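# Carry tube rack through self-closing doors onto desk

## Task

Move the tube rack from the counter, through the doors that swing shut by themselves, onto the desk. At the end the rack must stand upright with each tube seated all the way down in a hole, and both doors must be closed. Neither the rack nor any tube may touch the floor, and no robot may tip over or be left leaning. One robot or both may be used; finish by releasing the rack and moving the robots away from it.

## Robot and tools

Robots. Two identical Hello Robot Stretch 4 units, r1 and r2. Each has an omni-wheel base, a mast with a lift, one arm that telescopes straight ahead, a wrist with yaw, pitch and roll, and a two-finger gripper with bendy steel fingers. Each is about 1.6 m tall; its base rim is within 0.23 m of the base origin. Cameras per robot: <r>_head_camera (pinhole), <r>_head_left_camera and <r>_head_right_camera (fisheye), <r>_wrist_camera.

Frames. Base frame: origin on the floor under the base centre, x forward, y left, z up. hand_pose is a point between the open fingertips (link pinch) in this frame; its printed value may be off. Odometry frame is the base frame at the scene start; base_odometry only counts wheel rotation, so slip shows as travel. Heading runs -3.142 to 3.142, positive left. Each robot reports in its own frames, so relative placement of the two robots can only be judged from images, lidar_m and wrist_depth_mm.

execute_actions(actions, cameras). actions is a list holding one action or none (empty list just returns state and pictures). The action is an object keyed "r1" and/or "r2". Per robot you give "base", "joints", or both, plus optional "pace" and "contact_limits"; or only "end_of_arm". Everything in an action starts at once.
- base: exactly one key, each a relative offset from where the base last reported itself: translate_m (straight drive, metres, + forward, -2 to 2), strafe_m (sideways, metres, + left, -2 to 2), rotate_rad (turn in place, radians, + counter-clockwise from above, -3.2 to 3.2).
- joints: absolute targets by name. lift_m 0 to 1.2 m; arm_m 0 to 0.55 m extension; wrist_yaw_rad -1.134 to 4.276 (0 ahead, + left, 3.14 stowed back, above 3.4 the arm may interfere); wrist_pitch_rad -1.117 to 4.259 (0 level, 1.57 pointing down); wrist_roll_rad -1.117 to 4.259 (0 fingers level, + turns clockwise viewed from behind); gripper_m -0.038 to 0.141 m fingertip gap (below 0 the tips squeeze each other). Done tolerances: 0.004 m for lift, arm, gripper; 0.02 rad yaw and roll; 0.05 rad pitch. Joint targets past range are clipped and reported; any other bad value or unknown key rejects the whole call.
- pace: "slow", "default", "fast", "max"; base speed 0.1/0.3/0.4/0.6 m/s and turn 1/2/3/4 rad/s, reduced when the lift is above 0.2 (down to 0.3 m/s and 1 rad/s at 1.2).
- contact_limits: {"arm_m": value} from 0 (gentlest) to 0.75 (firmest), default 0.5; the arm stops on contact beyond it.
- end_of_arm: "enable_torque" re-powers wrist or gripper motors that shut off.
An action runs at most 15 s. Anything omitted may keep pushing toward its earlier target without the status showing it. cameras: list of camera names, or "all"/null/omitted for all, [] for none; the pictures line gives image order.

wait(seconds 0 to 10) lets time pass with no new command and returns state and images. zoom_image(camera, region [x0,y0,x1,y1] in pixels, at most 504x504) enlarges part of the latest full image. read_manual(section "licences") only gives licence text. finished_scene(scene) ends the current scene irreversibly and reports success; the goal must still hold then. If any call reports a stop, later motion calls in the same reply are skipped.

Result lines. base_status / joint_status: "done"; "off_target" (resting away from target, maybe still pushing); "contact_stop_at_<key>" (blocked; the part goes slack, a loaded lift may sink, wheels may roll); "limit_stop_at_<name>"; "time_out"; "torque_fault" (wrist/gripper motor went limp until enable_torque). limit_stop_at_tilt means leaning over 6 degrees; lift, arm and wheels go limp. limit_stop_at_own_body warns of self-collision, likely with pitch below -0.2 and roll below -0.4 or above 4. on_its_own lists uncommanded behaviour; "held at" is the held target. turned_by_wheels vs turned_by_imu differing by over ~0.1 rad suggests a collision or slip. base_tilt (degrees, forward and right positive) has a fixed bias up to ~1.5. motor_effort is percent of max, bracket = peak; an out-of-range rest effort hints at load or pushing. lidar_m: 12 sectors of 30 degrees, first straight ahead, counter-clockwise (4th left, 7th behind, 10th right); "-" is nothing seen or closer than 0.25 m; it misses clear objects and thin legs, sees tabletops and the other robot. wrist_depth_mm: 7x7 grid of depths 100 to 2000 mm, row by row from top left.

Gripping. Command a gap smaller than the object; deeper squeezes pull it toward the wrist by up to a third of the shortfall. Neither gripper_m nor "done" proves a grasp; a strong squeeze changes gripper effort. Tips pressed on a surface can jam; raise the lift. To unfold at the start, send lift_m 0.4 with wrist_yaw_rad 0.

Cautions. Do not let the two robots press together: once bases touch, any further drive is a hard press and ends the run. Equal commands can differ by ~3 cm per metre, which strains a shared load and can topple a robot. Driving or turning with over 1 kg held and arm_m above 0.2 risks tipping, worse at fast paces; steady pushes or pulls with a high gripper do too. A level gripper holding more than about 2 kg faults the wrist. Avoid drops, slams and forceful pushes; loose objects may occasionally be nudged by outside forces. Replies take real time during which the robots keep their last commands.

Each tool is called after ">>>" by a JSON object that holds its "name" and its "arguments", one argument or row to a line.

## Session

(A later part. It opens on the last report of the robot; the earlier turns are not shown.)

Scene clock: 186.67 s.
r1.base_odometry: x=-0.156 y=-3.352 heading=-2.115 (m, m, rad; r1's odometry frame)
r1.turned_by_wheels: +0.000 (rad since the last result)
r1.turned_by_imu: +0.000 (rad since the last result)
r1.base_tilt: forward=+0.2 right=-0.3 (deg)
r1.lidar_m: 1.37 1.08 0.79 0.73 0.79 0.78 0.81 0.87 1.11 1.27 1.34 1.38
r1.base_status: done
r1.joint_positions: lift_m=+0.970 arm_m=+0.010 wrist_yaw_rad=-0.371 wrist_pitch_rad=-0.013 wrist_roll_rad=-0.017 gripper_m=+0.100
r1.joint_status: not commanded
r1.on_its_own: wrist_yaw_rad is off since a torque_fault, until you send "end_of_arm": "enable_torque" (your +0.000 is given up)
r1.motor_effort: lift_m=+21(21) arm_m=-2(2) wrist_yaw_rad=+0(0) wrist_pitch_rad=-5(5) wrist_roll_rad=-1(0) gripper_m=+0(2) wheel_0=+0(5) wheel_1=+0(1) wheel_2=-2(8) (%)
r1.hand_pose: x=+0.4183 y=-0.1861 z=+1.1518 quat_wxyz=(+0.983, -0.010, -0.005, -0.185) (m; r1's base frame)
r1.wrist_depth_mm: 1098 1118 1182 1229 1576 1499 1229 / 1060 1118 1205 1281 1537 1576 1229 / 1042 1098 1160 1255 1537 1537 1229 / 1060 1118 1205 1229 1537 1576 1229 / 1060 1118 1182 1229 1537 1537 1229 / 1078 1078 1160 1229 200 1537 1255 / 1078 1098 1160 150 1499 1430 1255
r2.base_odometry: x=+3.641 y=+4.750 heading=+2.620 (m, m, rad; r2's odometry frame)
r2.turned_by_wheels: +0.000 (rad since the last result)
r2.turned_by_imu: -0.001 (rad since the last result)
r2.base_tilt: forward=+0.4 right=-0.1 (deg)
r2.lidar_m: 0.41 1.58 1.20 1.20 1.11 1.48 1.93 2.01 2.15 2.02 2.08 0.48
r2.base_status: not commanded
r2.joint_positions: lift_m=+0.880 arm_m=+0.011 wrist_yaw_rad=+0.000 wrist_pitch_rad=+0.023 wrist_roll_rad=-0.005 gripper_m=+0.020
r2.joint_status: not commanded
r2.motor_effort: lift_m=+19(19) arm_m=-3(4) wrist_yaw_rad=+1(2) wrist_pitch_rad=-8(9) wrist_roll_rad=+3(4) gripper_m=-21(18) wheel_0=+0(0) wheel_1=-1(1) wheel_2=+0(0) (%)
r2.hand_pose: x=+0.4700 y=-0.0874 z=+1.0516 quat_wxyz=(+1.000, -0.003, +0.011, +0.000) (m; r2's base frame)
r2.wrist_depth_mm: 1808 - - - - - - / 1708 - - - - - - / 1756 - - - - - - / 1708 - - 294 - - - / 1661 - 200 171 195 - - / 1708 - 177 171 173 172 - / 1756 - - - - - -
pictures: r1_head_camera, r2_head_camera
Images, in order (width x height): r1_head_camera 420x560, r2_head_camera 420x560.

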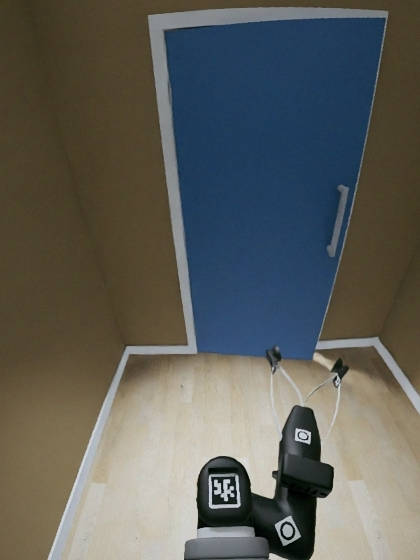

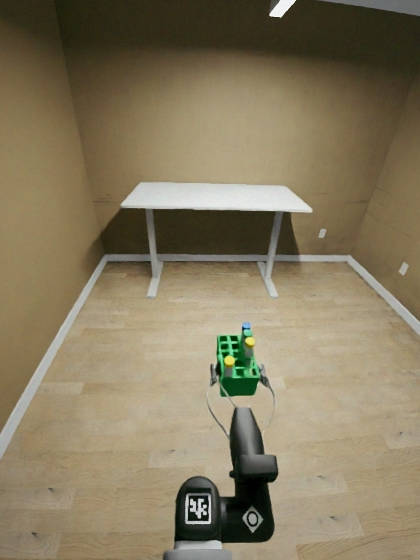

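>>> {"name": "execute_actions", "arguments": {
  "actions": [
    {"r2":{"base":{"translate_m":1.55},"joints":{"lift_m":1.0,"arm_m":0.25}}}
  ],
  "cameras": ["r2_head_camera"]
}}

Scene clock: 200.00 s.
r1.base_odometry: x=-0.156 y=-3.352 heading=-2.115 (m, m, rad; r1's odometry frame)
r1.turned_by_wheels: +0.000 (rad since the last result)
r1.turned_by_imu: -0.004 (rad since the last result)
r1.base_tilt: forward=+0.2 right=-0.3 (deg)
r1.lidar_m: 1.42 1.07 0.79 0.74 0.80 0.76 0.81 0.86 1.08 1.26 1.32 1.49
r1.base_status: not commanded
r1.joint_positions: lift_m=+0.970 arm_m=+0.010 wrist_yaw_rad=-0.371 wrist_pitch_rad=-0.013 wrist_roll_rad=-0.017 gripper_m=+0.100
r1.joint_status: not commanded
r1.on_its_own: wrist_yaw_rad is off since a torque_fault, until you send "end_of_arm": "enable_torque" (your +0.000 is given up)
r1.motor_effort: lift_m=+21(21) arm_m=-2(2) wrist_yaw_rad=-2(0) wrist_pitch_rad=-5(5) wrist_roll_rad=-1(0) gripper_m=-3(1) wheel_0=+0(0) wheel_1=+0(0) wheel_2=-1(1) (%)
r1.hand_pose: x=+0.4183 y=-0.1861 z=+1.1518 quat_wxyz=(+0.983, -0.010, -0.005, -0.185) (m; r1's base frame)
r1.wrist_depth_mm: 1060 1160 1281 1366 1537 1499 1229 / 1042 1160 1255 1366 1499 1499 1229 / 1060 1138 1229 1397 1537 1537 1205 / 1060 1182 1229 1397 1499 1576 1255 / 1060 1160 1229 1366 1537 1576 1229 / 1078 1138 1229 1397 200 1537 1229 / 1042 1138 1229 149 1499 1430 1205
r2.base_odometry: x=+2.297 y=+5.523 heading=+2.620 (m, m, rad; r2's odometry frame)
r2.turned_by_wheels: +0.000 (rad since the last result)
r2.turned_by_imu: -0.014 (rad since the last result)
r2.base_tilt: forward=+0.2 right=-0.1 (deg)
r2.lidar_m: 0.41 0.44 0.59 1.12 1.15 1.63 3.55 2.94 2.08 1.96 0.66 0.44
r2.base_status: done
r2.joint_positions: lift_m=+1.000 arm_m=+0.249 wrist_yaw_rad=+0.000 wrist_pitch_rad=+0.023 wrist_roll_rad=-0.005 gripper_m=+0.020
r2.joint_status: all done
r2.motor_effort: lift_m=+21(24) arm_m=+4(6) wrist_yaw_rad=+1(1) wrist_pitch_rad=-9(8) wrist_roll_rad=+2(2) gripper_m=-26(22) wheel_0=-1(3) wheel_1=+0(5) wheel_2=+0(9) (%)
r2.hand_pose: x=+0.7086 y=-0.0874 z=+1.1716 quat_wxyz=(+1.000, -0.003, +0.011, +0.000) (m; r2's base frame)
r2.wrist_depth_mm: 741 741 750 750 759 768 778 / 741 759 750 759 768 768 778 / 741 741 768 759 778 768 768 / 759 759 768 759 778 788 788 / 759 759 216 171 194 798 788 / 768 759 176 171 172 172 809 / 574 535 564 - 512 535 535
pictures: r2_head_camera
Images, in order (width x height): r2_head_camera 420x560.

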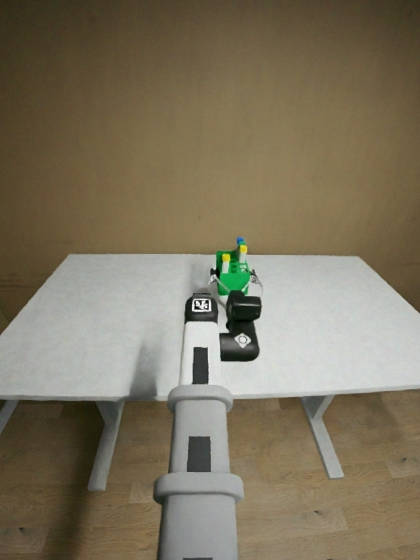

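Target bottom depth ≈0.205.

>>> {"name": "execute_actions", "arguments": {
  "actions": [
    {"r2":{"joints":{"lift_m":0.84},"pace":"slow"}}
  ],
  "cameras": []
}}

Scene clock: 202.60 s.
r1.base_odometry: x=-0.156 y=-3.352 heading=-2.115 (m, m, rad; r1's odometry frame)
r1.turned_by_wheels: +0.000 (rad since the last result)
r1.turned_by_imu: -0.001 (rad since the last result)
r1.base_tilt: forward=+0.2 right=-0.3 (deg)
r1.lidar_m: 1.41 1.08 0.77 0.74 0.79 0.79 0.80 0.86 1.10 1.27 1.34 1.48
r1.base_status: not commanded
r1.joint_positions: lift_m=+0.970 arm_m=+0.010 wrist_yaw_rad=-0.371 wrist_pitch_rad=-0.013 wrist_roll_rad=-0.017 gripper_m=+0.100
r1.joint_status: not commanded
r1.on_its_own: wrist_yaw_rad is off since a torque_fault, until you send "end_of_arm": "enable_torque" (your +0.000 is given up)
r1.motor_effort: lift_m=+21(22) arm_m=-2(2) wrist_yaw_rad=+0(0) wrist_pitch_rad=-4(5) wrist_roll_rad=+0(1) gripper_m=-2(0) wheel_0=+0(0) wheel_1=+0(0) wheel_2=-1(2) (%)
r1.hand_pose: x=+0.4183 y=-0.1861 z=+1.1518 quat_wxyz=(+0.983, -0.010, -0.005, -0.185) (m; r1's base frame)
r1.wrist_depth_mm: 1078 1138 1255 1397 1499 1537 1205 / 1060 1138 1308 1366 1499 1499 1255 / 1078 1160 1229 1336 1499 1537 1281 / 1060 1160 1281 1397 1537 1576 1205 / 1078 1138 1255 1366 1499 1537 1205 / 1060 1098 1281 1366 201 1537 1205 / 1060 1098 1255 150 1464 1430 1205
r2.base_odometry: x=+2.297 y=+5.523 heading=+2.620 (m, m, rad; r2's odometry frame)
r2.turned_by_wheels: +0.000 (rad since the last result)
r2.turned_by_imu: -0.001 (rad since the last result)
r2.base_tilt: forward=+0.2 right=+0.0 (deg)
r2.lidar_m: 0.41 0.44 0.62 1.12 1.17 1.63 3.53 2.94 2.08 1.95 0.63 0.46
r2.base_status: not commanded
r2.joint_positions: lift_m=+0.840 arm_m=+0.249 wrist_yaw_rad=+0.000 wrist_pitch_rad=+0.023 wrist_roll_rad=-0.005 gripper_m=+0.020
r2.joint_status: all done
r2.motor_effort: lift_m=+16(17) arm_m=+4(4) wrist_yaw_rad=+1(1) wrist_pitch_rad=-9(9) wrist_roll_rad=+2(4) gripper_m=-20(20) wheel_0=-1(1) wheel_1=+0(0) wheel_2=+0(0) (%)
r2.hand_pose: x=+0.7086 y=-0.0874 z=+1.0119 quat_wxyz=(+1.000, -0.003, +0.011, +0.000) (m; r2's base frame)
r2.wrist_depth_mm: 723 741 759 750 768 768 778 / 750 759 741 759 768 778 778 / 750 759 750 750 778 768 788 / 741 759 759 768 778 778 788 / 647 634 217 171 194 559 549 / 357 319 177 172 173 172 325 / 245 229 239 - 221 229 229
pictures: none
No camera images: the call's "cameras" was empty. Leave "cameras" out to get every camera's image.

>>> {"name": "execute_actions", "arguments": {
  "actions": [
    {"r2":{"joints":{"lift_m":0.828},"pace":"slow"}}
  ],
  "cameras": []
}}

>>> {"name": "execute_actions", "arguments": {
  "actions": [
    {"r2":{"joints":{"gripper_m":0.14}}}
  ],
  "cameras": []
}}

>>> {"name": "execute_actions", "arguments": {
  "actions": [
    {"r2":{"joints":{"arm_m":0.01,"lift_m":0.87}}}
  ],
  "cameras": ["r2_wrist_camera"]
}}

Scene clock: 204.53 s.
r1.base_odometry: x=-0.156 y=-3.352 heading=-2.115 (m, m, rad; r1's odometry frame)
r1.turned_by_wheels: +0.000 (rad since the last result)
r1.turned_by_imu: -0.001 (rad since the last result)
r1.base_tilt: forward=+0.2 right=-0.3 (deg)
r1.lidar_m: 1.42 1.09 0.79 0.75 0.77 0.79 0.82 0.85 1.12 1.25 1.33 1.45
r1.base_status: not commanded
r1.joint_positions: lift_m=+0.970 arm_m=+0.010 wrist_yaw_rad=-0.371 wrist_pitch_rad=-0.013 wrist_roll_rad=-0.017 gripper_m=+0.100
r1.joint_status: not commanded
r1.on_its_own: wrist_yaw_rad is off since a torque_fault, until you send "end_of_arm": "enable_torque" (your +0.000 is given up)
r1.motor_effort: lift_m=+21(22) arm_m=-2(2) wrist_yaw_rad=-3(0) wrist_pitch_rad=-6(5) wrist_roll_rad=-1(1) gripper_m=+0(2) wheel_0=+0(0) wheel_1=+0(0) wheel_2=-1(1) (%)
r1.hand_pose: x=+0.4183 y=-0.1861 z=+1.1518 quat_wxyz=(+0.983, -0.010, -0.005, -0.185) (m; r1's base frame)
r1.wrist_depth_mm: 1060 1138 1255 1397 1499 1537 1229 / 1078 1160 1281 1366 1537 1499 1229 / 1060 1138 1281 1397 1537 1499 1229 / 1078 1160 1255 1366 1499 1537 1182 / 1060 1118 1205 1397 1537 1537 1205 / 1078 1078 1229 1397 200 1537 1205 / 1078 1138 1205 149 1537 1430 1229
r2.base_odometry: x=+2.297 y=+5.523 heading=+2.620 (m, m, rad; r2's odometry frame)
r2.turned_by_wheels: +0.000 (rad since the last result)
r2.turned_by_imu: -0.001 (rad since the last result)
r2.base_tilt: forward=+0.1 right=-0.1 (deg)
r2.lidar_m: 0.42 0.44 0.60 1.11 1.16 1.67 3.54 2.99 2.08 1.94 0.63 0.46
r2.base_status: not commanded
r2.joint_positions: lift_m=+0.828 arm_m=+0.249 wrist_yaw_rad=+0.000 wrist_pitch_rad=+0.022 wrist_roll_rad=-0.005 gripper_m=+0.020
r2.joint_status: all done
r2.motor_effort: lift_m=+16(16) arm_m=+4(4) wrist_yaw_rad=-1(0) wrist_pitch_rad=-8(9) wrist_roll_rad=+3(4) gripper_m=-19(20) wheel_0=-1(0) wheel_1=+0(0) wheel_2=+0(0) (%)
r2.hand_pose: x=+0.7086 y=-0.0874 z=+1.0000 quat_wxyz=(+1.000, -0.003, +0.011, +0.000) (m; r2's base frame)
r2.wrist_depth_mm: 732 741 750 750 768 759 768 / 732 741 759 768 759 768 778 / 750 759 759 768 768 778 778 / 750 759 759 768 778 778 788 / 591 564 216 171 195 512 504 / 322 289 176 171 173 173 294 / 221 206 215 - 198 209 207
pictures: none
No camera images: the call's "cameras" was empty. Leave "cameras" out to get every camera's image.

Scene clock: 206.70 s.
r1.base_odometry: x=-0.156 y=-3.352 heading=-2.115 (m, m, rad; r1's odometry frame)
r1.turned_by_wheels: +0.000 (rad since the last result)
r1.turned_by_imu: -0.001 (rad since the last result)
r1.base_tilt: forward=+0.3 right=-0.3 (deg)
r1.lidar_m: 1.40 1.05 0.76 0.75 0.79 0.76 0.77 0.86 1.07 1.27 1.34 1.50
r1.base_status: not commanded
r1.joint_positions: lift_m=+0.970 arm_m=+0.010 wrist_yaw_rad=-0.371 wrist_pitch_rad=-0.013 wrist_roll_rad=-0.017 gripper_m=+0.100
r1.joint_status: not commanded
r1.on_its_own: wrist_yaw_rad is off since a torque_fault, until you send "end_of_arm": "enable_torque" (your +0.000 is given up)
r1.motor_effort: lift_m=+21(22) arm_m=-2(2) wrist_yaw_rad=+1(0) wrist_pitch_rad=-5(5) wrist_roll_rad=+0(1) gripper_m=+0(1) wheel_0=+0(0) wheel_1=+0(0) wheel_2=-1(1) (%)
r1.hand_pose: x=+0.4183 y=-0.1861 z=+1.1518 quat_wxyz=(+0.983, -0.010, -0.005, -0.185) (m; r1's base frame)
r1.wrist_depth_mm: 1078 1160 1255 1366 1499 1537 1205 / 1078 1138 1255 1366 1537 1537 1229 / 1042 1160 1281 1366 1499 1576 1229 / 1078 1160 1255 1366 1499 1576 1205 / 1042 1160 1255 1366 1499 1576 1255 / 1078 1118 1255 1308 200 1576 1255 / 1078 1138 1229 150 1499 1430 1255
r2.base_odometry: x=+2.297 y=+5.523 heading=+2.620 (m, m, rad; r2's odometry frame)
r2.turned_by_wheels: +0.000 (rad since the last result)
r2.turned_by_imu: -0.001 (rad since the last result)
r2.base_tilt: forward=+0.0 right=+0.0 (deg)
r2.lidar_m: 0.44 0.43 0.61 1.11 1.17 1.66 3.54 2.94 2.04 1.96 0.62 0.48
r2.base_status: not commanded
r2.joint_positions: lift_m=+0.828 arm_m=+0.249 wrist_yaw_rad=+0.000 wrist_pitch_rad=+0.022 wrist_roll_rad=-0.005 gripper_m=+0.140
r2.joint_status: all done
r2.motor_effort: lift_m=+15(16) arm_m=+5(4) wrist_yaw_rad=-1(1) wrist_pitch_rad=-7(7) wrist_roll_rad=+3(4) gripper_m=+5(23) wheel_0=-1(0) wheel_1=+0(0) wheel_2=+0(0) (%)
r2.hand_pose: x=+0.7086 y=-0.0874 z=+1.0001 quat_wxyz=(+1.000, -0.003, +0.011, +0.000) (m; r2's base frame)
r2.wrist_depth_mm: 732 741 732 768 759 768 759 / 741 750 759 768 768 768 778 / 741 750 768 778 788 788 788 / 750 759 768 300 778 768 778 / 591 574 480 190 404 512 504 / 322 290 197 163 191 256 296 / 222 208 217 - 200 209 208
pictures: none
No camera images: the call's "cameras" was empty. Leave "cameras" out to get every camera's image.

Scene clock: 208.53 s.
r1.base_odometry: x=-0.156 y=-3.352 heading=-2.115 (m, m, rad; r1's odometry frame)
r1.turned_by_wheels: +0.000 (rad since the last result)
r1.turned_by_imu: -0.001 (rad since the last result)
r1.base_tilt: forward=+0.2 right=-0.3 (deg)
r1.lidar_m: 1.43 1.10 0.77 0.75 0.80 0.77 0.80 0.88 1.08 1.27 1.33 1.48
r1.base_status: not commanded
r1.joint_positions: lift_m=+0.970 arm_m=+0.010 wrist_yaw_rad=-0.371 wrist_pitch_rad=-0.013 wrist_roll_rad=-0.017 gripper_m=+0.100
r1.joint_status: not commanded
r1.on_its_own: wrist_yaw_rad is off since a torque_fault, until you send "end_of_arm": "enable_torque" (your +0.000 is given up)
r1.motor_effort: lift_m=+21(22) arm_m=-2(2) wrist_yaw_rad=+1(0) wrist_pitch_rad=-5(4) wrist_roll_rad=-1(1) gripper_m=-4(3) wheel_0=+0(0) wheel_1=+0(0) wheel_2=-1(1) (%)
r1.hand_pose: x=+0.4183 y=-0.1861 z=+1.1518 quat_wxyz=(+0.983, -0.010, -0.005, -0.185) (m; r1's base frame)
r1.wrist_depth_mm: 1078 1160 1281 1366 1499 1464 1182 / 1060 1160 1255 1366 1499 1537 1229 / 1060 1182 1255 1397 1537 1576 1255 / 1078 1138 1229 1308 1537 1618 1229 / 1060 1160 1255 1366 1537 1537 1229 / 1060 1118 1229 1366 200 1537 1205 / 1060 1138 1205 149 1499 1366 1205
r2.base_odometry: x=+2.297 y=+5.523 heading=+2.620 (m, m, rad; r2's odometry frame)
r2.turned_by_wheels: +0.000 (rad since the last result)
r2.turned_by_imu: -0.001 (rad since the last result)
r2.base_tilt: forward=+0.1 right=+0.0 (deg)
r2.lidar_m: 0.41 0.43 0.60 1.12 1.12 1.65 3.55 2.95 2.08 1.96 0.65 0.46
r2.base_status: not commanded
r2.joint_positions: lift_m=+0.870 arm_m=+0.011 wrist_yaw_rad=+0.000 wrist_pitch_rad=+0.022 wrist_roll_rad=-0.005 gripper_m=+0.140
r2.joint_status: all done
r2.motor_effort: lift_m=+20(22) arm_m=-4(4) wrist_yaw_rad=+0(0) wrist_pitch_rad=-5(7) wrist_roll_rad=+4(4) gripper_m=-2(2) wheel_0=-1(1) wheel_1=+0(0) wheel_2=+0(0) (%)
r2.hand_pose: x=+0.4701 y=-0.0875 z=+1.0418 quat_wxyz=(+1.000, -0.003, +0.011, +0.000) (m; r2's base frame)
r2.wrist_depth_mm: 960 960 991 991 991 1008 1008 / 991 976 991 991 1008 991 1008 / 976 1008 991 1008 1008 1025 1042 / 991 991 1008 1008 1008 1042 1060 / 831 820 788 436 741 723 707 / 452 407 373 163 362 357 415 / 310 289 304 - 307 294 291
pictures: r2_wrist_camera
Images, in order (width x height): r2_wrist_camera 616x392.

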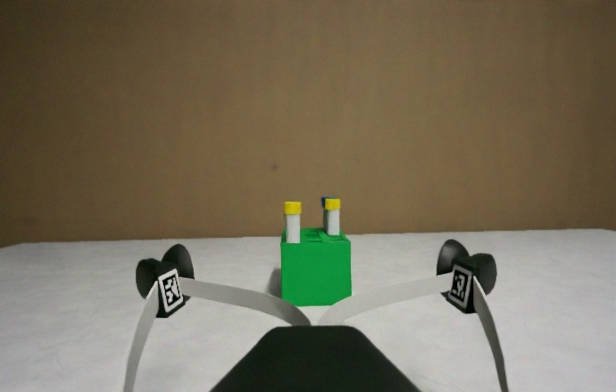

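>>> {"name": "finished_scene", "arguments": {
  "scene": 2
}}

The scene is finished: the task was done.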